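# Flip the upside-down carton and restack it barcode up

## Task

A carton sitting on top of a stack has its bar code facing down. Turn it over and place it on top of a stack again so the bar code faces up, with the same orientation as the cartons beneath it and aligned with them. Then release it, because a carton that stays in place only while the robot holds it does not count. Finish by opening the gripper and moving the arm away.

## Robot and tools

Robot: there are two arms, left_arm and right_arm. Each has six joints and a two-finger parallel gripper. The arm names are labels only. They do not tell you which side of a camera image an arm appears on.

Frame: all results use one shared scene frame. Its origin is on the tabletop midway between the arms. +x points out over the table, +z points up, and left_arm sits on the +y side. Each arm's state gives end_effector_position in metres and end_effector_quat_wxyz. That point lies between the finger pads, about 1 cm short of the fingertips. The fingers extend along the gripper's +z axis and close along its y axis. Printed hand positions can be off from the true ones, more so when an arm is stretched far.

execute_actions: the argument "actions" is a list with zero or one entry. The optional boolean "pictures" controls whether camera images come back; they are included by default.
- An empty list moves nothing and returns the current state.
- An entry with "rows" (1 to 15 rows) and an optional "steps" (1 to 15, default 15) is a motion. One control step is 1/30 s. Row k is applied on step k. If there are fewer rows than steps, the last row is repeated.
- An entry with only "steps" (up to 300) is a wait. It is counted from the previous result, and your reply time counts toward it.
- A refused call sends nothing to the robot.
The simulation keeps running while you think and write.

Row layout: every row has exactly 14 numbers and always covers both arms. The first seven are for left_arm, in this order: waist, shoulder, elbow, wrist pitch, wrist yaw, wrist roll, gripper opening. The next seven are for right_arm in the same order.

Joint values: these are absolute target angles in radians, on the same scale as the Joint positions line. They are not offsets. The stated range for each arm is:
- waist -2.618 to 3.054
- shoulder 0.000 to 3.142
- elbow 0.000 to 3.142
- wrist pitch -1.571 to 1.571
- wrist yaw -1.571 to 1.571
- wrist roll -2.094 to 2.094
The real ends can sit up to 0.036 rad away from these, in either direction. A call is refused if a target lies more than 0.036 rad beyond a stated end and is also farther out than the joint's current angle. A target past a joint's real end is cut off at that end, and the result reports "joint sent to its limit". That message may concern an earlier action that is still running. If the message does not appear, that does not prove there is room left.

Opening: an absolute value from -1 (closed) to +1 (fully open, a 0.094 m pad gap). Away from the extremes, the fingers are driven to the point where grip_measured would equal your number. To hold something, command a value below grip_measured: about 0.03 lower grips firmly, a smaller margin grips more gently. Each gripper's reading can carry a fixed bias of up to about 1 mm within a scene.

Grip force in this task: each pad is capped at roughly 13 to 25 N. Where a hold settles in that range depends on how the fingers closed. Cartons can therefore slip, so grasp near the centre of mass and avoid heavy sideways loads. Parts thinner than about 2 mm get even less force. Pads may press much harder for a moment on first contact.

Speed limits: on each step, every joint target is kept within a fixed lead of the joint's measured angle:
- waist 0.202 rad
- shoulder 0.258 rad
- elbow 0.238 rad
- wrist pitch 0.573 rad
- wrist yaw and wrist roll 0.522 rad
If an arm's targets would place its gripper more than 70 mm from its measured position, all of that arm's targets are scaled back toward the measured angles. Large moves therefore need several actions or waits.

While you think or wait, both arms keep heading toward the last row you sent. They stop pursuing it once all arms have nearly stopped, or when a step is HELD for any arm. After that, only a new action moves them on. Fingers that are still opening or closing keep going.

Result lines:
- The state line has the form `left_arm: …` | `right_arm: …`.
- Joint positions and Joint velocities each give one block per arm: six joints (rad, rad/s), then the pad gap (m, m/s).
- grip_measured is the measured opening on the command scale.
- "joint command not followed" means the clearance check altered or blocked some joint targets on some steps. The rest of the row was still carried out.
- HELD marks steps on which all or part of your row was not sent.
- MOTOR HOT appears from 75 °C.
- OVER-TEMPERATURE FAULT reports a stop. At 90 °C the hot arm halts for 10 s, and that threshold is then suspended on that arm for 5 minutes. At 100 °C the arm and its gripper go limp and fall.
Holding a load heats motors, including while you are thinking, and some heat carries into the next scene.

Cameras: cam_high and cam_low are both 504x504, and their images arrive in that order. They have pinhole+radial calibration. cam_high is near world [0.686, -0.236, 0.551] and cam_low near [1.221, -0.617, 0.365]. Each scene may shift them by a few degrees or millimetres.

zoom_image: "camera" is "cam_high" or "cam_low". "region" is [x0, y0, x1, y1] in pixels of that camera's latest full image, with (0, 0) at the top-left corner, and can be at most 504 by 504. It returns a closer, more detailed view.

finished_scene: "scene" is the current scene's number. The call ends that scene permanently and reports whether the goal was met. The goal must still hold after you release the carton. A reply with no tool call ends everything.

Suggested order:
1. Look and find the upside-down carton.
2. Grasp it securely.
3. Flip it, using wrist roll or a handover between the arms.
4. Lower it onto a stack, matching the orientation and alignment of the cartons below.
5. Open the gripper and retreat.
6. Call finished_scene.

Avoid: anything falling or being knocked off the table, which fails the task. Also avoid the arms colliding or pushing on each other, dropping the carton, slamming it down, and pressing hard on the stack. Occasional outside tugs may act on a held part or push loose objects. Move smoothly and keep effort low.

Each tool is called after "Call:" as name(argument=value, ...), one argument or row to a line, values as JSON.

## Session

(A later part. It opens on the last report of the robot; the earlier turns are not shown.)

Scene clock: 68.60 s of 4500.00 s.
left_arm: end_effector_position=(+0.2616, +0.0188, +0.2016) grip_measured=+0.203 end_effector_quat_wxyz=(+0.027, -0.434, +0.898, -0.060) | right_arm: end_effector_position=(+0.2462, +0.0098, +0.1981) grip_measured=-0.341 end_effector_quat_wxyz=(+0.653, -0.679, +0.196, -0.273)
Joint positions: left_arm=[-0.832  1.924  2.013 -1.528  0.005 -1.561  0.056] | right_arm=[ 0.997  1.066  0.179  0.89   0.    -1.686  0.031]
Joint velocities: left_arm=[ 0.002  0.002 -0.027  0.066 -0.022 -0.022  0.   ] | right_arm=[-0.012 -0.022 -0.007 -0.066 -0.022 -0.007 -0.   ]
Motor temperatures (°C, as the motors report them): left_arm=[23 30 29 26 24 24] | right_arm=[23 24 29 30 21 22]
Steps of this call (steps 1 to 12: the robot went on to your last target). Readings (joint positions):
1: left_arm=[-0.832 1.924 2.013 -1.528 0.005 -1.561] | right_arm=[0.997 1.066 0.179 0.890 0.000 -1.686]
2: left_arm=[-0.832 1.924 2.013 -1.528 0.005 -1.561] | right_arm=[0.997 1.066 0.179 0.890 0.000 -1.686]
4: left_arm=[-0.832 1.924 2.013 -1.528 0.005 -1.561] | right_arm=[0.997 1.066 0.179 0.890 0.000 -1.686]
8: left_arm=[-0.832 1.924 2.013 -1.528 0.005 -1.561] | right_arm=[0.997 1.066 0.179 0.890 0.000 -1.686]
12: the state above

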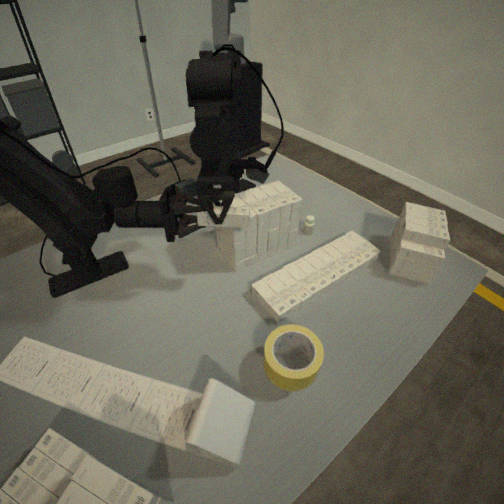

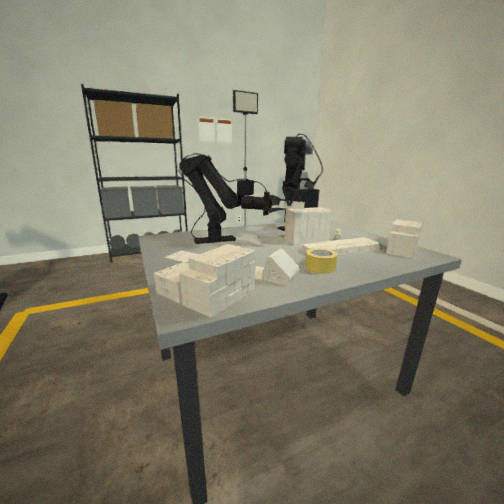

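Call:
execute_actions(
  actions=[
    {"rows":[[-0.815,1.94,2.04,-1.54,0,-1.57,0.15,1.007,1.08,0.208,0.9,0,-1.64,-0.38],[-0.805,1.945,2.04,-1.54,0,-1.57,0.1,1.007,1.08,0.208,0.9,0,-1.64,-0.38],[-0.80,1.945,2.04,-1.54,0,-1.57,0.0,1.007,1.08,0.208,0.9,0,-1.64,-0.38],[-0.80,1.945,2.04,-1.54,0,-1.57,-0.1,1.007,1.08,0.208,0.9,0,-1.64,-0.38],[-0.80,1.945,2.04,-1.54,0,-1.57,-0.15,1.007,1.08,0.208,0.9,0,-1.64,-0.38]],"steps":15},
  ],
)

Call:
zoom_image(
  camera="cam_high",
  region=[180,170,270,250],
)

Scene clock: 70.50 s of 4500.00 s.
left_arm: end_effector_position=(+0.2662, +0.0246, +0.2016) grip_measured=-0.147 end_effector_quat_wxyz=(+0.028, -0.443, +0.894, -0.060) | right_arm: end_effector_position=(+0.2451, +0.0106, +0.1981) grip_measured=-0.341 end_effector_quat_wxyz=(+0.656, -0.678, +0.200, -0.265)
Joint positions: left_arm=[-0.812  1.924  2.013 -1.527  0.005 -1.561  0.04 ] | right_arm=[ 0.999  1.066  0.179  0.89  -0.003 -1.668  0.031]
Joint velocities: left_arm=[-0.012 -0.022 -0.007  0.037 -0.066 -0.022 -0.   ] | right_arm=[-0.007  0.007 -0.007  0.051 -0.051  0.051 -0.001]
Motor temperatures (°C, as the motors report them): left_arm=[23 30 29 26 24 24] | right_arm=[23 24 29 31 21 22]
Steps of this call (steps 1 to 15: the robot went on to your last target; steps 16 to 42: nothing new was sent; steps 43 to 57: all 15 steps of this action). Readings (joint positions):
43: left_arm=[-0.832 1.924 2.013 -1.528 0.005 -1.561] | right_arm=[0.997 1.066 0.179 0.890 0.000 -1.683]
44: left_arm=[-0.831 1.924 2.013 -1.528 0.005 -1.561] | right_arm=[0.997 1.066 0.179 0.890 0.000 -1.680]
46: left_arm=[-0.825 1.924 2.013 -1.528 0.005 -1.561] | right_arm=[0.997 1.066 0.179 0.890 0.000 -1.675]
50: left_arm=[-0.813 1.924 2.013 -1.527 0.005 -1.561] | right_arm=[0.999 1.066 0.179 0.890 -0.003 -1.670]
57: the state above

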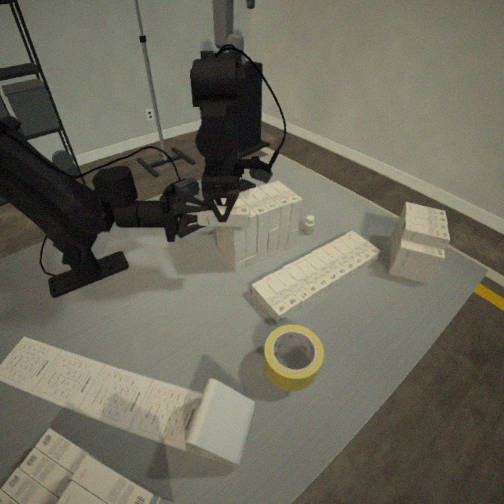

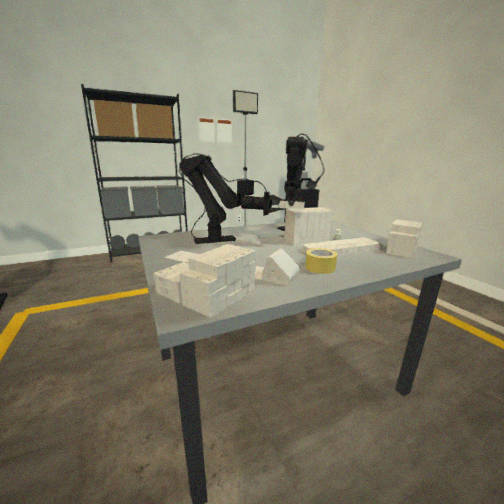

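Region (180, 170, 270, 250) of cam_high's 504x504 image, scaled by 5.600, with more detail than that image has.

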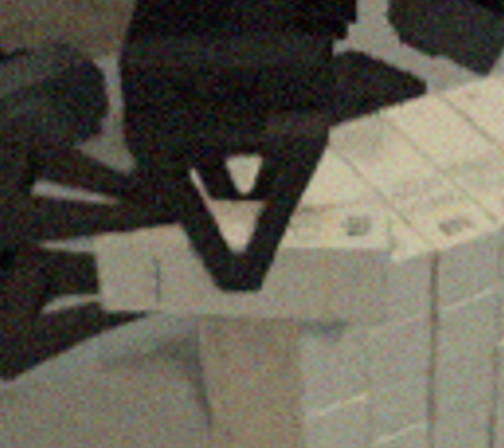

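Call:
execute_actions(
  actions=[
    {"rows":[[-0.80,1.95,2.045,-1.54,0,-1.57,-0.1,1.007,1.08,0.208,0.9,0,-1.65,-0.38],[-0.80,1.955,2.05,-1.54,0,-1.57,-0.1,1.007,1.08,0.208,0.9,0,-1.65,-0.38],[-0.80,1.96,2.055,-1.54,0,-1.57,-0.1,1.007,1.08,0.208,0.9,0,-1.65,-0.38],[-0.80,1.968,2.063,-1.54,0,-1.57,-0.1,1.007,1.08,0.208,0.9,0,-1.65,-0.38],[-0.80,1.968,2.063,-1.54,0,-1.57,-0.1,1.007,1.08,0.208,0.9,0,-1.65,-0.38],[-0.80,1.968,2.063,-1.54,0,-1.57,-0.1,1.007,1.08,0.208,0.9,0,-1.65,-0.38],[-0.80,1.968,2.063,-1.54,0,-1.57,-0.14,1.007,1.08,0.208,0.9,0,-1.65,-0.38],[-0.80,1.968,2.063,-1.54,0,-1.57,-0.18,1.007,1.08,0.208,0.9,0,-1.65,-0.38],[-0.80,1.968,2.063,-1.54,0,-1.57,-0.22,1.007,1.08,0.208,0.9,0,-1.65,-0.38],[-0.80,1.968,2.063,-1.54,0,-1.57,-0.26,1.007,1.08,0.208,0.9,0,-1.65,-0.38]],"steps":15},
  ],
)

Call:
zoom_image(
  camera="cam_high",
  region=[180,170,270,250],
)

Scene clock: 72.53 s of 4500.00 s.
left_arm: end_effector_position=(+0.2708, +0.0211, +0.1946) grip_measured=-0.257 end_effector_quat_wxyz=(+0.024, -0.443, +0.894, -0.053) | right_arm: end_effector_position=(+0.2457, +0.0102, +0.1980) grip_measured=-0.341 end_effector_quat_wxyz=(+0.656, -0.677, +0.201, -0.266)
Joint positions: left_arm=[-0.812  1.959  2.034 -1.529  0.005 -1.561  0.035] | right_arm=[ 0.999  1.066  0.179  0.889  0.    -1.667  0.031]
Joint velocities: left_arm=[ 0.002  0.012 -0.002 -0.037 -0.022 -0.022 -0.001] | right_arm=[-0.007  0.017 -0.012 -0.007 -0.051 -0.022 -0.   ]
Motor temperatures (°C, as the motors report them): left_arm=[23 30 29 26 24 24] | right_arm=[23 24 29 31 21 22]
Steps of this call (steps 1 to 15: the robot went on to your last target; steps 16 to 46: nothing new was sent; steps 47 to 61: all 15 steps of this action). Readings (joint positions):
47: left_arm=[-0.812 1.925 2.013 -1.527 0.005 -1.561] | right_arm=[0.999 1.066 0.179 0.890 -0.003 -1.667]
48: left_arm=[-0.812 1.928 2.016 -1.528 0.005 -1.561] | right_arm=[0.999 1.066 0.179 0.890 -0.003 -1.667]
50: left_arm=[-0.812 1.938 2.026 -1.528 0.005 -1.561] | right_arm=[0.999 1.066 0.179 0.890 -0.003 -1.667]
54: left_arm=[-0.812 1.956 2.034 -1.528 0.005 -1.561] | right_arm=[0.999 1.066 0.179 0.890 -0.003 -1.667]
61: the state above

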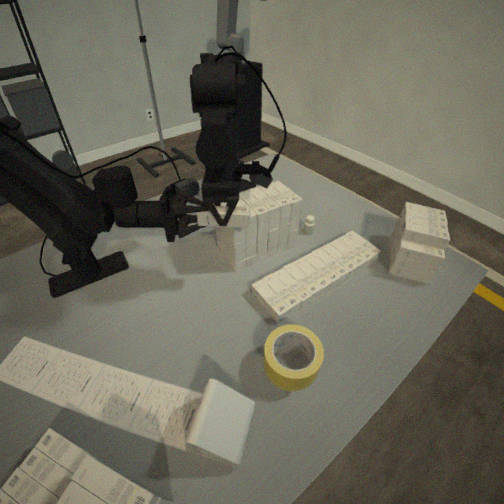

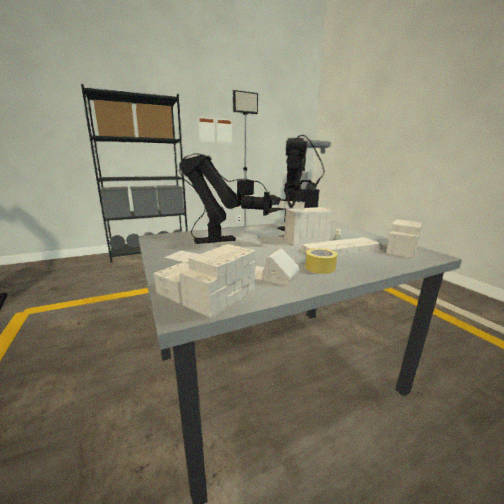

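Region (180, 170, 270, 250) of cam_high's 504x504 image, scaled by 5.600, with more detail than that image has.

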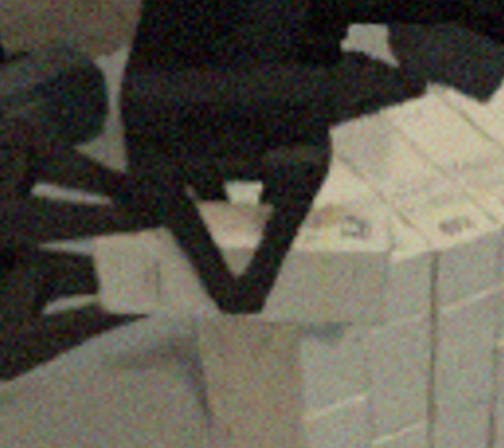

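Call:
execute_actions(
  actions=[
    {"rows":[[-0.80,1.968,2.07,-1.54,0,-1.57,-0.24,1.007,1.08,0.208,0.9,0,-1.65,-0.38],[-0.80,1.968,2.073,-1.54,0,-1.57,-0.24,1.007,1.08,0.208,0.9,0,-1.65,-0.38],[-0.80,1.968,2.073,-1.54,0,-1.57,-0.24,1.007,1.08,0.208,0.9,0,-1.65,-0.38],[-0.80,1.968,2.073,-1.54,0,-1.57,-0.24,1.007,1.08,0.208,0.9,0,-1.65,-0.38],[-0.80,1.968,2.073,-1.54,0,-1.57,-0.27,1.007,1.08,0.208,0.9,0,-1.65,-0.38],[-0.80,1.968,2.073,-1.54,0,-1.57,-0.3,1.007,1.08,0.208,0.9,0,-1.65,-0.38],[-0.80,1.968,2.073,-1.54,0,-1.57,-0.32,1.007,1.08,0.208,0.9,0,-1.65,-0.38],[-0.80,1.968,2.073,-1.54,0,-1.57,-0.34,1.007,1.08,0.208,0.9,0,-1.65,-0.38],[-0.80,1.968,2.073,-1.54,0,-1.57,-0.36,1.007,1.08,0.208,0.9,0,-1.65,-0.38],[-0.80,1.968,2.073,-1.54,0,-1.57,-0.38,1.007,1.08,0.208,0.9,0,-1.65,-0.38]],"steps":15},
  ],
  pictures=false,
)

Scene clock: 75.03 s of 4500.00 s.
left_arm: end_effector_position=(+0.2710, +0.0210, +0.1967) grip_measured=-0.308 end_effector_quat_wxyz=(+0.025, -0.443, +0.894, -0.055) | right_arm: end_effector_position=(+0.2463, +0.0097, +0.1981) grip_measured=-0.341 end_effector_quat_wxyz=(+0.655, -0.677, +0.203, -0.268)
Joint positions: left_arm=[-0.812  1.959  2.043 -1.534  0.005 -1.561  0.033] | right_arm=[ 0.999  1.066  0.179  0.89   0.005 -1.667  0.031]
Joint velocities: left_arm=[-0.002 -0.012 -0.022  0.007  0.007 -0.051 -0.   ] | right_arm=[-0.017  0.007 -0.022 -0.051  0.022 -0.066  0.   ]
Motor temperatures (°C, as the motors report them): left_arm=[23 31 29 26 24 24] | right_arm=[23 24 29 31 21 22]
Steps of this call (steps 1 to 15: the robot went on to your last target; steps 16 to 60: nothing new was sent; steps 61 to 75: all 15 steps of this action). Readings (joint positions):
61: left_arm=[-0.812 1.959 2.034 -1.529 0.005 -1.561] | right_arm=[0.999 1.066 0.179 0.889 0.000 -1.667]
62: left_arm=[-0.812 1.959 2.035 -1.529 0.005 -1.561] | right_arm=[0.999 1.066 0.179 0.889 0.000 -1.667]
64: left_arm=[-0.812 1.959 2.040 -1.530 0.005 -1.561] | right_arm=[0.999 1.066 0.179 0.889 0.002 -1.667]
68: left_arm=[-0.812 1.959 2.043 -1.534 0.005 -1.561] | right_arm=[0.999 1.066 0.179 0.890 0.005 -1.667]
75: the state above

Slight skew; releasing the right will let it settle.

Call:
execute_actions(
  actions=[
    {"rows":[[-0.80,1.968,2.073,-1.54,0,-1.57,-0.38,1.007,1.08,0.208,0.9,0,-1.65,-0.35],[-0.80,1.968,2.073,-1.54,0,-1.57,-0.38,1.007,1.08,0.208,0.9,0,-1.65,-0.33],[-0.80,1.968,2.073,-1.54,0,-1.57,-0.38,1.007,1.08,0.208,0.9,0,-1.65,-0.31],[-0.80,1.968,2.073,-1.54,0,-1.57,-0.38,1.007,1.08,0.208,0.9,0,-1.65,-0.28],[-0.80,1.968,2.073,-1.54,0,-1.57,-0.38,1.007,1.08,0.208,0.9,0,-1.65,-0.2],[-0.80,1.968,2.073,-1.54,0,-1.57,-0.38,1.007,1.08,0.208,0.9,0,-1.65,0],[-0.80,1.968,2.073,-1.54,0,-1.57,-0.38,1.007,1.08,0.208,0.9,0,-1.65,0.25]],"steps":15},
  ],
)

Call:
zoom_image(
  camera="cam_high",
  region=[180,170,270,250],
)

Scene clock: 76.67 s of 4500.00 s.
left_arm: end_effector_position=(+0.2709, +0.0211, +0.1967) grip_measured=-0.340 end_effector_quat_wxyz=(+0.025, -0.443, +0.894, -0.055) | right_arm: end_effector_position=(+0.2463, +0.0097, +0.1981) grip_measured=+0.248 end_effector_quat_wxyz=(+0.655, -0.677, +0.203, -0.268)
Joint positions: left_arm=[-0.812  1.959  2.043 -1.534  0.005 -1.561  0.031] | right_arm=[ 0.999  1.066  0.179  0.89   0.005 -1.667  0.059]
Joint velocities: left_arm=[ 0.002 -0.022 -0.017 -0.066 -0.095  0.007  0.   ] | right_arm=[-0.017  0.007  0.012 -0.007 -0.11   0.037 -0.   ]
Motor temperatures (°C, as the motors report them): left_arm=[23 31 29 26 24 24] | right_arm=[23 24 29 31 21 22]
Steps of this call (steps 1 to 15: the robot went on to your last target; steps 16 to 34: nothing new was sent; steps 35 to 49: all 15 steps of this action). Readings (joint positions):
35: left_arm=[-0.812 1.959 2.043 -1.534 0.005 -1.561] | right_arm=[0.999 1.066 0.179 0.890 0.005 -1.667]
36: left_arm=[-0.812 1.959 2.043 -1.534 0.005 -1.561] | right_arm=[0.999 1.066 0.179 0.890 0.005 -1.667]
38: left_arm=[-0.812 1.959 2.043 -1.534 0.005 -1.561] | right_arm=[0.999 1.066 0.179 0.890 0.005 -1.667]
42: left_arm=[-0.812 1.959 2.043 -1.534 0.005 -1.561] | right_arm=[0.999 1.066 0.179 0.890 0.005 -1.667]
49: the state above

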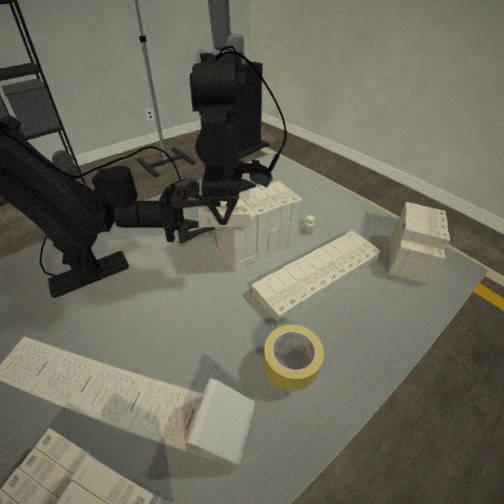

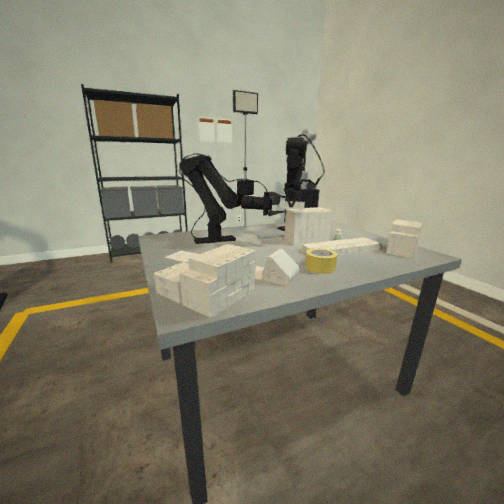

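Region (180, 170, 270, 250) of cam_high's 504x504 image, scaled by 5.600, with more detail than that image has.

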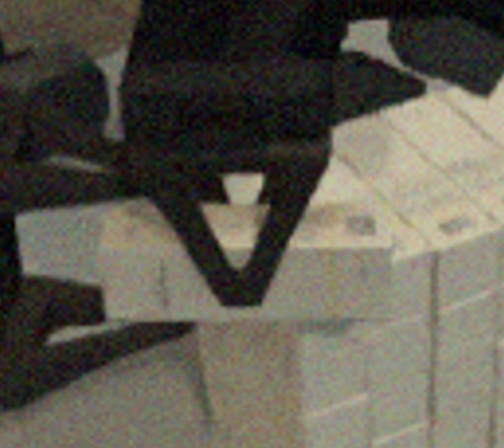

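Call:
execute_actions(
  actions=[
    {"rows":[[-0.79,1.968,2.073,-1.54,0,-1.57,-0.38,1.007,1.05,0.18,0.89,0,-1.65,0.25],[-0.78,1.968,2.073,-1.54,0,-1.57,-0.38,1.007,1.03,0.165,0.87,0,-1.65,0.25],[-0.77,1.968,2.073,-1.54,0,-1.57,-0.38,1.007,1.01,0.155,0.86,0,-1.65,0.25],[-0.76,1.968,2.073,-1.54,0,-1.57,-0.38,1.007,0.99,0.148,0.85,0,-1.65,0.25],[-0.75,1.968,2.073,-1.54,0,-1.57,-0.38,1.007,0.97,0.14,0.835,0,-1.65,0.25],[-0.74,1.968,2.073,-1.54,0,-1.57,-0.38,1.007,0.95,0.133,0.82,0,-1.65,0.25],[-0.73,1.968,2.073,-1.54,0,-1.57,-0.38,1.007,0.93,0.126,0.81,0,-1.65,0.25],[-0.72,1.968,2.073,-1.54,0,-1.57,-0.38,1.007,0.91,0.12,0.80,0,-1.65,0.25],[-0.71,1.968,2.073,-1.54,0,-1.57,-0.38,1.007,0.89,0.113,0.785,0,-1.65,0.25],[-0.71,1.968,2.073,-1.54,0,-1.57,-0.38,1.007,0.87,0.106,0.77,0,-1.65,0.25]],"steps":15},
  ],
)

Scene clock: 78.83 s of 4500.00 s.
left_arm: end_effector_position=(+0.2926, +0.0535, +0.1967) grip_measured=-0.340 end_effector_quat_wxyz=(+0.028, -0.488, +0.871, -0.054) | right_arm: end_effector_position=(+0.2330, -0.0071, +0.2008) grip_measured=+0.248 end_effector_quat_wxyz=(+0.661, -0.671, +0.201, -0.270)
Joint positions: left_arm=[-0.712  1.959  2.043 -1.534  0.005 -1.561  0.031] | right_arm=[ 0.999  0.898  0.121  0.795  0.005 -1.667  0.059]
Joint velocities: left_arm=[-0.007 -0.002 -0.002 -0.022  0.037 -0.051 -0.001] | right_arm=[-0.007 -0.002 -0.032 -0.168  0.066 -0.139 -0.   ]
Motor temperatures (°C, as the motors report them): left_arm=[23 31 29 26 24 24] | right_arm=[23 24 29 31 21 22]
Steps of this call (steps 1 to 15: the robot went on to your last target; steps 16 to 50: nothing new was sent; steps 51 to 65: all 15 steps of this action). Readings (joint positions):
51: left_arm=[-0.812 1.959 2.043 -1.534 0.005 -1.561] | right_arm=[0.999 1.066 0.179 0.890 0.005 -1.667]
52: left_arm=[-0.810 1.959 2.043 -1.534 0.005 -1.561] | right_arm=[0.999 1.066 0.179 0.889 0.005 -1.667]
54: left_arm=[-0.800 1.959 2.043 -1.534 0.005 -1.561] | right_arm=[0.999 1.053 0.176 0.878 0.005 -1.667]
58: left_arm=[-0.756 1.959 2.043 -1.534 0.005 -1.561] | right_arm=[0.999 0.975 0.148 0.845 0.005 -1.667]
65: the state above

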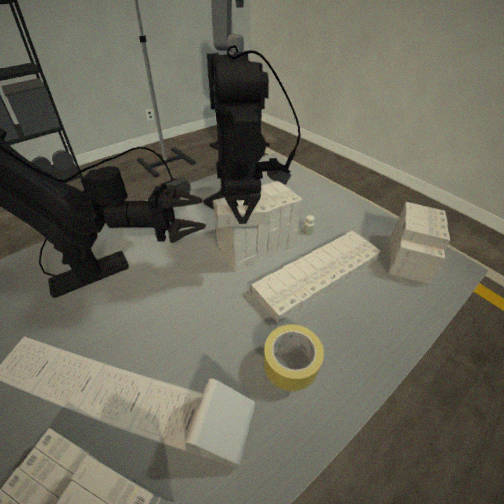

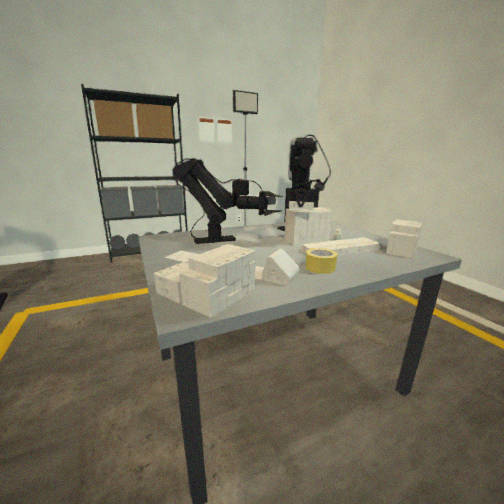

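Call:
execute_actions(
  actions=[
    {"rows":[[-0.71,1.94,2.05,-1.54,0,-1.5,-0.38,0.97,0.87,0.106,0.77,0,-1.65,0.25],[-0.71,1.92,2.03,-1.54,0,-1.42,-0.38,0.93,0.87,0.106,0.77,0,-1.65,0.25],[-0.71,1.90,2.01,-1.54,0,-1.34,-0.38,0.89,0.87,0.106,0.77,0,-1.65,0.25],[-0.71,1.88,1.99,-1.54,0,-1.26,-0.38,0.85,0.87,0.106,0.77,0,-1.65,0.25],[-0.71,1.86,1.97,-1.54,0,-1.18,-0.38,0.81,0.87,0.106,0.77,0,-1.65,0.25],[-0.72,1.84,1.95,-1.54,0,-1.1,-0.38,0.77,0.87,0.106,0.77,0,-1.65,0.25],[-0.73,1.82,1.93,-1.54,0,-1.02,-0.38,0.73,0.87,0.106,0.77,0,-1.65,0.25],[-0.74,1.80,1.91,-1.54,0,-0.94,-0.38,0.69,0.87,0.106,0.77,0,-1.65,0.25],[-0.75,1.78,1.89,-1.54,0,-0.86,-0.38,0.65,0.87,0.106,0.77,0,-1.65,0.25],[-0.76,1.76,1.87,-1.54,0,-0.78,-0.38,0.61,0.87,0.106,0.77,0,-1.65,0.25],[-0.77,1.745,1.85,-1.54,0,-0.7,-0.38,0.57,0.87,0.106,0.77,0,-1.65,0.25],[-0.78,1.73,1.83,-1.54,0,-0.62,-0.38,0.53,0.87,0.106,0.77,0,-1.65,0.25],[-0.787,1.715,1.81,-1.54,0,-0.55,-0.38,0.49,0.87,0.106,0.77,0,-1.65,0.25],[-0.793,1.705,1.79,-1.54,0,-0.49,-0.38,0.45,0.87,0.106,0.77,0,-1.65,0.25],[-0.795,1.70,1.77,-1.53,0,-0.455,-0.38,0.4,0.87,0.106,0.77,0,-1.65,0.25]],"steps":15},
  ],
  pictures=false,
)

Call:
execute_actions(
  actions=[
    {"steps":25},
  ],
)

Call:
zoom_image(
  camera="cam_high",
  region=[190,165,270,245],
)

Scene clock: 82.30 s of 4500.00 s.
left_arm: end_effector_position=(+0.2334, +0.0641, +0.2155) grip_measured=-0.339 end_effector_quat_wxyz=(+0.050, -0.067, +0.996, -0.043) | right_arm: end_effector_position=(+0.3297, -0.1362, +0.1961) grip_measured=+0.248 end_effector_quat_wxyz=(+0.567, -0.605, +0.366, -0.423)
Joint positions: left_arm=[-0.776  1.731  1.824 -1.532  0.005 -0.738  0.031] | right_arm=[ 0.487  0.898  0.121  0.776 -0.002 -1.667  0.059]
Joint velocities: left_arm=[-0.291 -0.413 -0.554  0.007 -0.081  1.81  -0.   ] | right_arm=[-1.204  0.002 -0.012 -0.11   0.007 -0.022  0.001]
Motor temperatures (°C, as the motors report them): left_arm=[23 31 29 26 24 24] | right_arm=[23 24 29 31 21 22]
Steps of this call (steps 1 to 30: the robot went on to your last target; steps 31 to 89: nothing new was sent; steps 90 to 104: all 15 steps of this action). Readings (joint positions):
90: left_arm=[-0.712 1.959 2.043 -1.534 0.005 -1.555] | right_arm=[0.997 0.898 0.121 0.777 0.004 -1.667]
91: left_arm=[-0.712 1.958 2.043 -1.534 0.005 -1.535] | right_arm=[0.986 0.898 0.121 0.777 0.000 -1.667]
93: left_arm=[-0.712 1.945 2.027 -1.531 0.005 -1.462] | right_arm=[0.930 0.898 0.121 0.777 -0.004 -1.667]
97: left_arm=[-0.713 1.873 1.952 -1.531 0.005 -1.232] | right_arm=[0.769 0.898 0.121 0.776 -0.003 -1.667]
104: the state above

Scene clock: 83.13 s of 4500.00 s.
left_arm: end_effector_position=(+0.2234, +0.0657, +0.2088) grip_measured=-0.339 end_effector_quat_wxyz=(+0.043, +0.075, +0.996, -0.029) | right_arm: end_effector_position=(+0.3388, -0.1616, +0.1961) grip_measured=+0.248 end_effector_quat_wxyz=(+0.548, -0.588, +0.392, -0.447)
Joint positions: left_arm=[-0.789  1.715  1.781 -1.534  0.005 -0.467  0.031] | right_arm=[ 0.408  0.898  0.121  0.776  0.007 -1.667  0.059]
Joint velocities: left_arm=[ 0.007 -0.017 -0.022 -0.022  0.007 -0.051  0.   ] | right_arm=[-0.017 -0.002 -0.027  0.007  0.022 -0.081 -0.   ]
Motor temperatures (°C, as the motors report them): left_arm=[23 31 29 26 24 24] | right_arm=[23 24 29 31 21 22]
Steps of this call (steps 1 to 25: the robot went on to your last target). Readings (joint positions):
1: left_arm=[-0.784 1.721 1.808 -1.533 0.005 -0.683] | right_arm=[0.449 0.898 0.121 0.776 0.000 -1.667]
2: left_arm=[-0.788 1.716 1.798 -1.534 0.005 -0.640] | right_arm=[0.424 0.898 0.121 0.776 0.005 -1.667]
4: left_arm=[-0.789 1.715 1.787 -1.534 0.005 -0.577] | right_arm=[0.408 0.898 0.121 0.776 0.007 -1.667]
8: left_arm=[-0.789 1.715 1.781 -1.534 0.005 -0.511] | right_arm=[0.408 0.898 0.121 0.776 0.007 -1.667]
25: the state above

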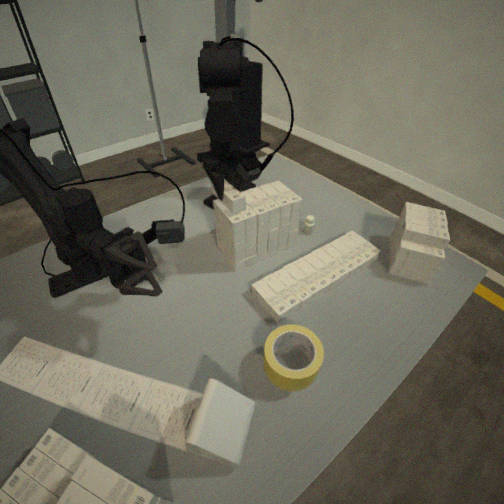

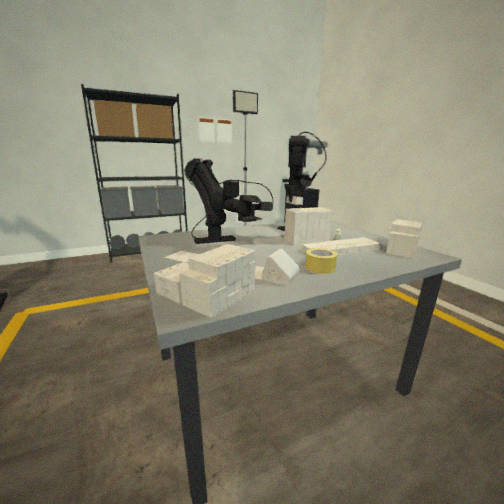

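Region (190, 165, 270, 245) of cam_high's 504x504 image, scaled by 6.300, with more detail than that image has.

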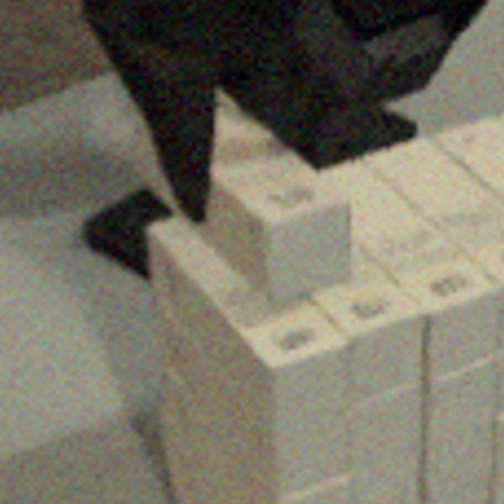

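Call:
execute_actions(
  actions=[
    {"rows":[[-0.795,1.71,1.76,-1.53,0,-0.455,-0.38,0.4,0.87,0.106,0.77,0,-1.65,0.25],[-0.795,1.715,1.75,-1.525,0,-0.455,-0.38,0.4,0.87,0.106,0.77,0,-1.65,0.25],[-0.795,1.72,1.74,-1.52,0,-0.455,-0.38,0.4,0.87,0.106,0.77,0,-1.65,0.25],[-0.795,1.725,1.73,-1.515,0,-0.455,-0.38,0.4,0.87,0.106,0.77,0,-1.65,0.25],[-0.795,1.73,1.72,-1.51,0,-0.455,-0.38,0.4,0.87,0.106,0.77,0,-1.65,0.25],[-0.795,1.735,1.71,-1.505,0,-0.455,-0.38,0.4,0.87,0.106,0.77,0,-1.65,0.25],[-0.795,1.735,1.70,-1.5,0,-0.455,-0.38,0.4,0.87,0.106,0.77,0,-1.65,0.25],[-0.795,1.735,1.69,-1.5,0,-0.455,-0.38,0.4,0.87,0.106,0.77,0,-1.65,0.25]],"steps":15},
  ],
)

Call:
zoom_image(
  camera="cam_high",
  region=[200,175,260,235],
)

Call:
zoom_image(
  camera="cam_low",
  region=[270,180,315,225],
)

Scene clock: 84.73 s of 4500.00 s.
left_arm: end_effector_position=(+0.2148, +0.0718, +0.1837) grip_measured=-0.339 end_effector_quat_wxyz=(+0.008, +0.076, +0.997, -0.008) | right_arm: end_effector_position=(+0.3388, -0.1616, +0.1961) grip_measured=+0.248 end_effector_quat_wxyz=(+0.548, -0.588, +0.392, -0.447)
Joint positions: left_arm=[-0.789  1.729  1.7   -1.52   0.005 -0.465  0.031] | right_arm=[ 0.408  0.898  0.121  0.776  0.007 -1.667  0.059]
Joint velocities: left_arm=[ 0.007 -0.007 -0.002  0.022  0.051  0.022 -0.001] | right_arm=[ 0.007 -0.017 -0.012 -0.007  0.007 -0.037  0.   ]
Motor temperatures (°C, as the motors report them): left_arm=[23 31 28 26 24 24] | right_arm=[23 24 29 31 21 22]
Steps of this call (steps 1 to 15: the robot went on to your last target; steps 16 to 33: nothing new was sent; steps 34 to 48: all 15 steps of this action). Readings (joint positions):
34: left_arm=[-0.789 1.715 1.781 -1.534 0.005 -0.466] | right_arm=[0.408 0.898 0.121 0.776 0.007 -1.667]
35: left_arm=[-0.789 1.715 1.779 -1.533 0.005 -0.466] | right_arm=[0.408 0.898 0.121 0.776 0.007 -1.667]
37: left_arm=[-0.789 1.715 1.766 -1.532 0.005 -0.466] | right_arm=[0.408 0.898 0.121 0.776 0.007 -1.667]
41: left_arm=[-0.789 1.716 1.721 -1.526 0.005 -0.466] | right_arm=[0.408 0.898 0.121 0.776 0.007 -1.667]
48: the state above

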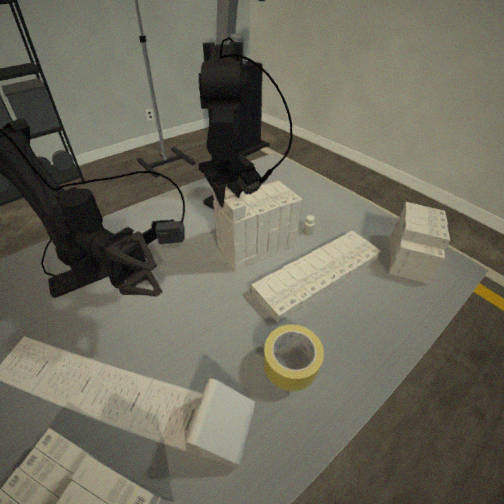

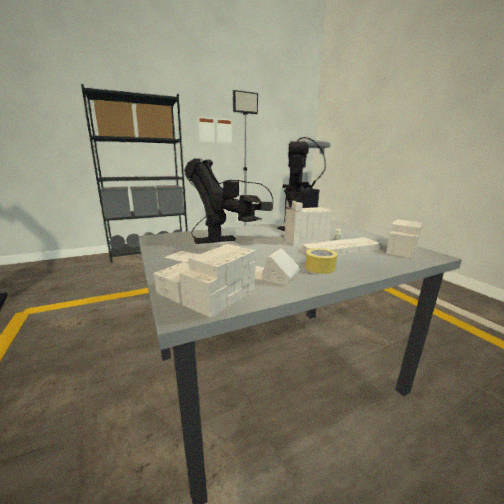

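Region (200, 175, 260, 235) of cam_high's 504x504 image, scaled by 8.400, with more detail than that image has.

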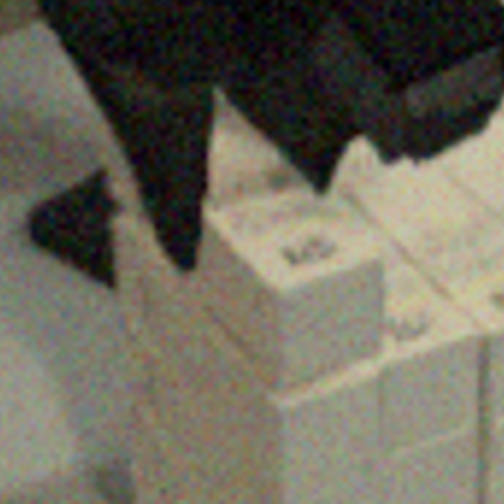

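Region (270, 180, 315, 225) of cam_low's 504x504 image, scaled by 11.200, with more detail than that image has.

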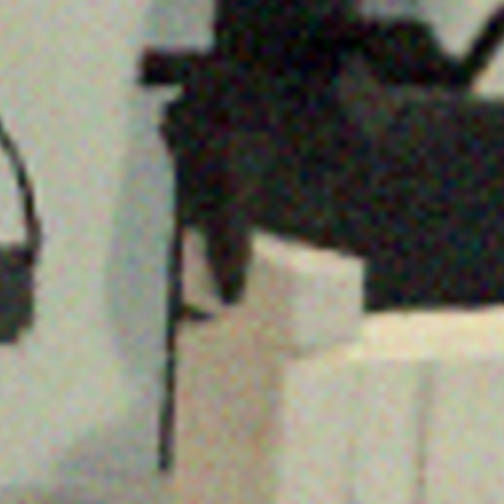

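Call:
execute_actions(
  actions=[
    {"rows":[[-0.803,1.738,1.69,-1.5,0,-0.455,-0.38,0.4,0.87,0.106,0.77,0,-1.65,0.25],[-0.806,1.742,1.69,-1.5,0,-0.455,-0.38,0.4,0.87,0.106,0.77,0,-1.65,0.25],[-0.806,1.746,1.69,-1.5,0,-0.455,-0.38,0.4,0.87,0.106,0.77,0,-1.65,0.25],[-0.806,1.75,1.69,-1.495,0,-0.455,-0.38,0.4,0.87,0.106,0.77,0,-1.65,0.25],[-0.806,1.755,1.69,-1.49,0,-0.455,-0.38,0.4,0.87,0.106,0.77,0,-1.65,0.25]],"steps":15},
  ],
)

Call:
zoom_image(
  camera="cam_high",
  region=[200,175,260,235],
)

Call:
zoom_image(
  camera="cam_low",
  region=[270,180,315,225],
)

Scene clock: 87.97 s of 4500.00 s.
left_arm: end_effector_position=(+0.2182, +0.0694, +0.1787) grip_measured=-0.339 end_effector_quat_wxyz=(+0.006, +0.076, +0.997, -0.007) | right_arm: end_effector_position=(+0.3388, -0.1616, +0.1961) grip_measured=+0.248 end_effector_quat_wxyz=(+0.548, -0.588, +0.392, -0.447)
Joint positions: left_arm=[-0.789  1.747  1.7   -1.508  0.005 -0.465  0.031] | right_arm=[ 0.408  0.898  0.121  0.776  0.007 -1.667  0.059]
Joint velocities: left_arm=[-0.012  0.007  0.007 -0.095  0.022  0.007 -0.001] | right_arm=[ 0.012  0.017 -0.002  0.022 -0.051  0.022 -0.001]
Motor temperatures (°C, as the motors report them): left_arm=[23 31 28 26 24 24] | right_arm=[23 24 28 31 21 22]
Steps of this call (steps 1 to 15: the robot went on to your last target; steps 16 to 82: nothing new was sent; steps 83 to 97: all 15 steps of this action). Readings (joint positions):
83: left_arm=[-0.789 1.729 1.700 -1.518 0.005 -0.465] | right_arm=[0.408 0.898 0.121 0.776 0.007 -1.667]
84: left_arm=[-0.789 1.729 1.700 -1.518 0.005 -0.465] | right_arm=[0.408 0.898 0.121 0.776 0.007 -1.667]
86: left_arm=[-0.789 1.729 1.700 -1.517 0.005 -0.465] | right_arm=[0.408 0.898 0.121 0.776 0.007 -1.667]
90: left_arm=[-0.789 1.739 1.700 -1.513 0.005 -0.465] | right_arm=[0.408 0.898 0.121 0.776 0.007 -1.667]
97: the state above

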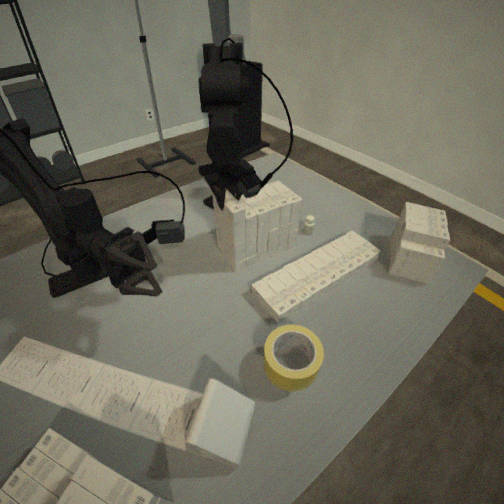

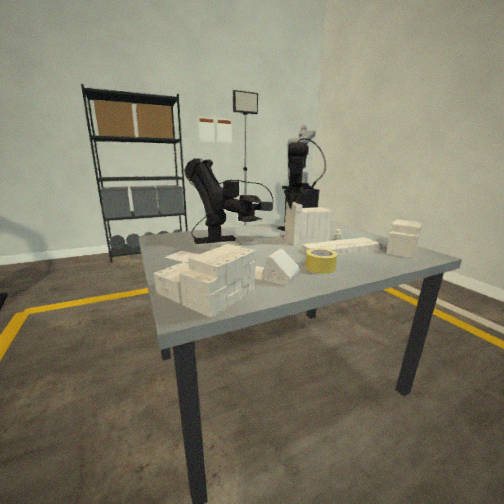

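Region (200, 175, 260, 235) of cam_high's 504x504 image, scaled by 8.400, with more detail than that image has.

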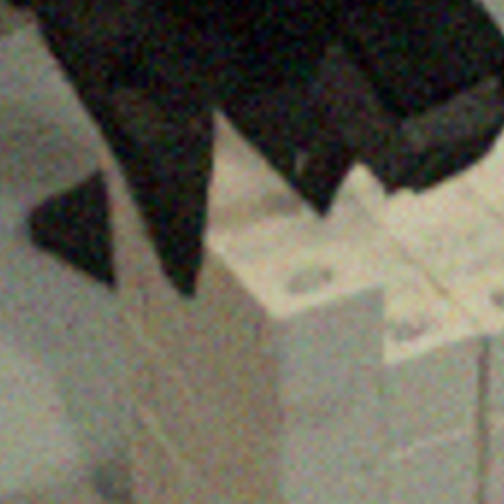

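Region (270, 180, 315, 225) of cam_low's 504x504 image, scaled by 11.200, with more detail than that image has.

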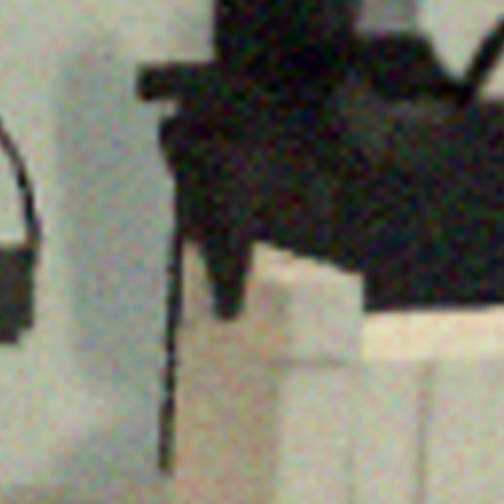

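Call:
execute_actions(
  actions=[
    {"rows":[[-0.806,1.735,1.69,-1.49,0,-0.455,-0.38,0.4,0.87,0.106,0.77,0,-1.65,0.25],[-0.806,1.72,1.69,-1.49,0,-0.455,-0.38,0.4,0.87,0.106,0.77,0,-1.65,0.25],[-0.806,1.71,1.69,-1.49,0,-0.455,-0.38,0.4,0.87,0.106,0.77,0,-1.65,0.25],[-0.812,1.71,1.69,-1.49,0,-0.455,-0.38,0.4,0.87,0.106,0.77,0,-1.65,0.25],[-0.812,1.71,1.69,-1.49,0,-0.455,-0.38,0.4,0.87,0.106,0.77,0,-1.65,0.25],[-0.812,1.71,1.69,-1.49,0,-0.455,-0.38,0.4,0.87,0.106,0.77,0,-1.65,0.25],[-0.812,1.71,1.685,-1.49,0,-0.455,-0.38,0.4,0.87,0.106,0.77,0,-1.65,0.25],[-0.812,1.71,1.68,-1.49,0,-0.455,-0.38,0.4,0.87,0.106,0.77,0,-1.65,0.25],[-0.812,1.71,1.675,-1.49,0,-0.455,-0.38,0.4,0.87,0.106,0.77,0,-1.65,0.25],[-0.812,1.71,1.668,-1.49,0,-0.455,-0.38,0.4,0.87,0.106,0.77,0,-1.65,0.25]],"steps":15},
  ],
)

Call:
zoom_image(
  camera="cam_high",
  region=[200,175,260,235],
)

Call:
zoom_image(
  camera="cam_low",
  region=[270,180,315,225],
)

Scene clock: 90.63 s of 4500.00 s.
left_arm: end_effector_position=(+0.2139, +0.0685, +0.1769) grip_measured=-0.339 end_effector_quat_wxyz=(+0.004, +0.081, +0.997, -0.005) | right_arm: end_effector_position=(+0.3388, -0.1616, +0.1961) grip_measured=+0.248 end_effector_quat_wxyz=(+0.548, -0.588, +0.392, -0.447)
Joint positions: left_arm=[-0.8    1.738  1.683 -1.504  0.005 -0.465  0.031] | right_arm=[ 0.408  0.898  0.121  0.776  0.007 -1.667  0.059]
Joint velocities: left_arm=[ 0.007 -0.002 -0.002 -0.051 -0.007  0.022  0.001] | right_arm=[-0.002 -0.022 -0.012  0.022  0.051 -0.007  0.001]
Motor temperatures (°C, as the motors report them): left_arm=[23 31 28 26 24 24] | right_arm=[23 24 28 31 21 22]
Steps of this call (steps 1 to 15: the robot went on to your last target; steps 16 to 65: nothing new was sent; steps 66 to 80: all 15 steps of this action). Readings (joint positions):
66: left_arm=[-0.789 1.747 1.700 -1.508 0.005 -0.465] | right_arm=[0.408 0.898 0.121 0.776 0.007 -1.667]
67: left_arm=[-0.789 1.747 1.700 -1.508 0.005 -0.465] | right_arm=[0.408 0.898 0.121 0.776 0.007 -1.667]
69: left_arm=[-0.790 1.747 1.700 -1.508 0.005 -0.465] | right_arm=[0.408 0.898 0.121 0.776 0.007 -1.667]
73: left_arm=[-0.798 1.747 1.700 -1.508 0.005 -0.465] | right_arm=[0.408 0.898 0.121 0.776 0.007 -1.667]
80: the state above

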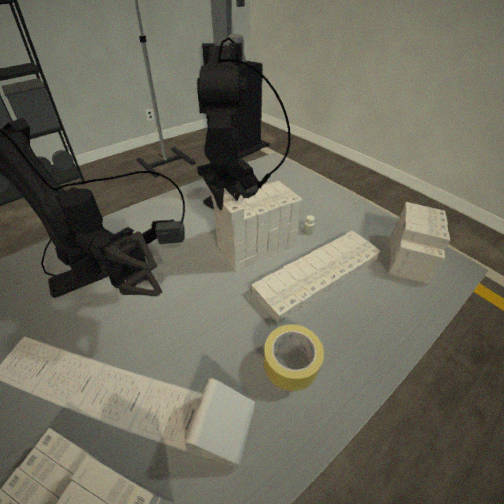

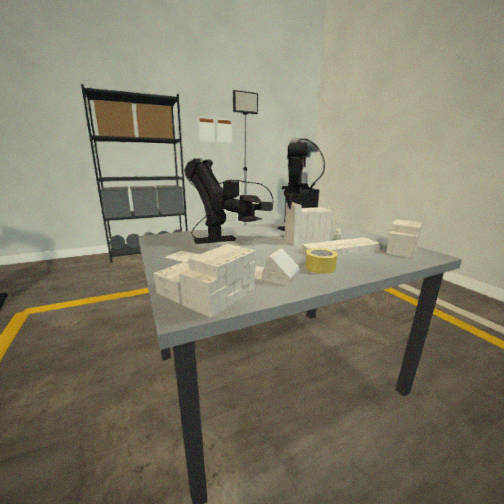

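Region (200, 175, 260, 235) of cam_high's 504x504 image, scaled by 8.400, with more detail than that image has.

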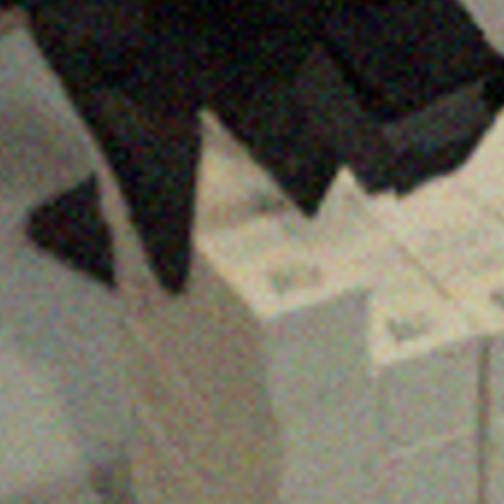

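Region (270, 180, 315, 225) of cam_low's 504x504 image, scaled by 11.200, with more detail than that image has.

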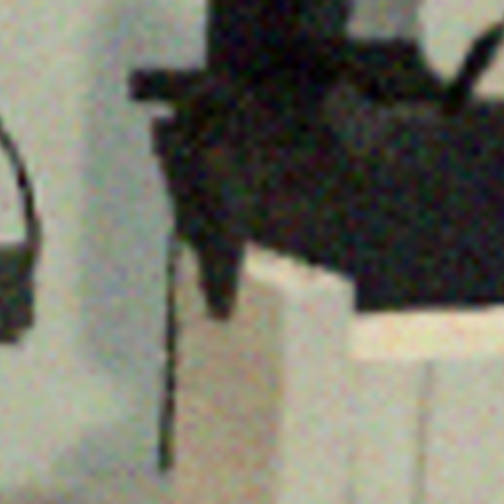

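Call:
execute_actions(
  actions=[
    {"rows":[[-0.80,1.70,1.675,-1.50,0,-0.455,-0.38,0.4,0.87,0.106,0.77,0,-1.65,0.25],[-0.80,1.695,1.675,-1.50,0,-0.455,-0.38,0.4,0.87,0.106,0.77,0,-1.65,0.25],[-0.80,1.695,1.675,-1.50,0,-0.455,-0.38,0.4,0.87,0.106,0.77,0,-1.65,0.25],[-0.80,1.695,1.675,-1.50,0,-0.455,-0.38,0.4,0.87,0.106,0.77,0,-1.65,0.25],[-0.79,1.695,1.675,-1.50,0,-0.455,-0.38,0.4,0.87,0.106,0.77,0,-1.65,0.25],[-0.784,1.695,1.675,-1.50,0,-0.455,-0.38,0.4,0.87,0.106,0.77,0,-1.65,0.25]],"steps":15},
  ],
  pictures=false,
)

Scene clock: 92.43 s of 4500.00 s.
left_arm: end_effector_position=(+0.2130, +0.0691, +0.1821) grip_measured=-0.339 end_effector_quat_wxyz=(+0.011, +0.081, +0.997, -0.010) | right_arm: end_effector_position=(+0.3388, -0.1616, +0.1961) grip_measured=+0.248 end_effector_quat_wxyz=(+0.548, -0.588, +0.392, -0.447)
Joint positions: left_arm=[-0.8    1.72   1.683 -1.504  0.005 -0.465  0.031] | right_arm=[ 0.408  0.898  0.121  0.776  0.007 -1.667  0.059]
Joint velocities: left_arm=[-0.002 -0.012 -0.007 -0.022  0.007 -0.007  0.   ] | right_arm=[-0.002 -0.017  0.002 -0.022 -0.007 -0.066  0.   ]
Motor temperatures (°C, as the motors report them): left_arm=[23 31 27 26 24 24] | right_arm=[23 24 28 31 21 22]
Steps of this call (steps 1 to 15: the robot went on to your last target; steps 16 to 39: nothing new was sent; steps 40 to 54: all 15 steps of this action). Readings (joint positions):
40: left_arm=[-0.800 1.737 1.683 -1.504 0.005 -0.465] | right_arm=[0.408 0.898 0.121 0.776 0.007 -1.667]
41: left_arm=[-0.800 1.736 1.683 -1.504 0.005 -0.465] | right_arm=[0.408 0.898 0.121 0.776 0.007 -1.667]
43: left_arm=[-0.800 1.731 1.683 -1.504 0.005 -0.465] | right_arm=[0.408 0.898 0.121 0.776 0.007 -1.667]
47: left_arm=[-0.800 1.721 1.683 -1.504 0.005 -0.465] | right_arm=[0.408 0.898 0.121 0.776 0.007 -1.667]
54: the state above

Call:
execute_actions(
  actions=[
    {"rows":[[-0.778,1.71,1.67,-1.50,0,-0.455,-0.38,0.4,0.87,0.106,0.77,0,-1.65,0.25],[-0.778,1.71,1.67,-1.50,0,-0.455,-0.38,0.4,0.87,0.106,0.77,0,-1.65,0.25],[-0.778,1.71,1.665,-1.50,0,-0.455,-0.38,0.4,0.87,0.106,0.77,0,-1.65,0.25],[-0.782,1.71,1.66,-1.50,0,-0.455,-0.38,0.4,0.87,0.106,0.77,0,-1.65,0.25],[-0.782,1.71,1.655,-1.50,0,-0.455,-0.38,0.4,0.87,0.106,0.77,0,-1.65,0.25]],"steps":15},
  ],
)

Call:
zoom_image(
  camera="cam_high",
  region=[200,175,260,235],
)

Call:
zoom_image(
  camera="cam_low",
  region=[270,180,315,225],
)

Scene clock: 94.00 s of 4500.00 s.
left_arm: end_effector_position=(+0.2118, +0.0725, +0.1782) grip_measured=-0.339 end_effector_quat_wxyz=(+0.005, +0.078, +0.997, -0.006) | right_arm: end_effector_position=(+0.3388, -0.1616, +0.1961) grip_measured=+0.248 end_effector_quat_wxyz=(+0.548, -0.588, +0.392, -0.447)
Joint positions: left_arm=[-0.793  1.72   1.667 -1.503  0.005 -0.465  0.031] | right_arm=[ 0.408  0.898  0.121  0.776  0.007 -1.667  0.059]
Joint velocities: left_arm=[-0.002  0.007 -0.012 -0.081 -0.007  0.022 -0.   ] | right_arm=[ 0.007 -0.007  0.002 -0.081  0.051 -0.037  0.   ]
Motor temperatures (°C, as the motors report them): left_arm=[23 31 27 25 24 24] | right_arm=[23 24 28 32 21 22]
Steps of this call (steps 1 to 15: the robot went on to your last target; steps 16 to 32: nothing new was sent; steps 33 to 47: all 15 steps of this action). Readings (joint positions):
33: left_arm=[-0.799 1.720 1.683 -1.504 0.005 -0.465] | right_arm=[0.408 0.898 0.121 0.776 0.007 -1.667]
34: left_arm=[-0.798 1.720 1.683 -1.504 0.005 -0.465] | right_arm=[0.408 0.898 0.121 0.776 0.007 -1.667]
36: left_arm=[-0.794 1.720 1.683 -1.504 0.005 -0.465] | right_arm=[0.408 0.898 0.121 0.776 0.007 -1.667]
40: left_arm=[-0.793 1.720 1.670 -1.503 0.005 -0.465] | right_arm=[0.408 0.898 0.121 0.776 0.007 -1.667]
47: the state above

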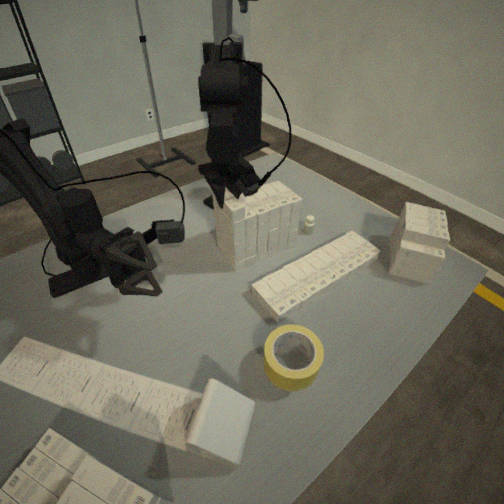

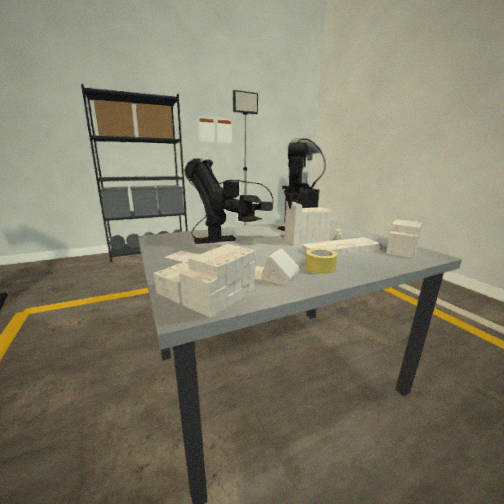

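Region (200, 175, 260, 235) of cam_high's 504x504 image, scaled by 8.400, with more detail than that image has.

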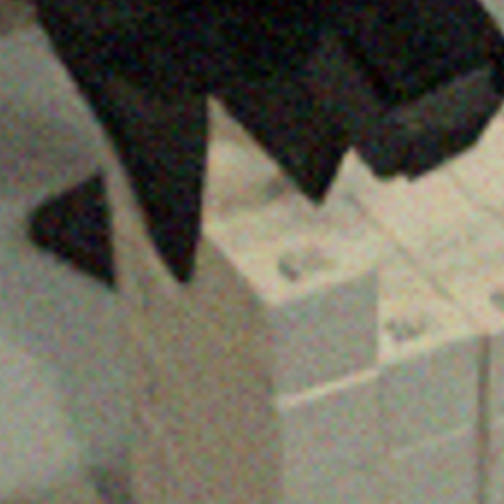

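Region (270, 180, 315, 225) of cam_low's 504x504 image, scaled by 11.200, with more detail than that image has.

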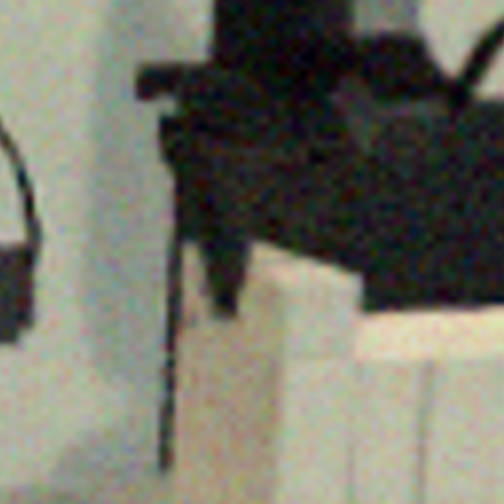

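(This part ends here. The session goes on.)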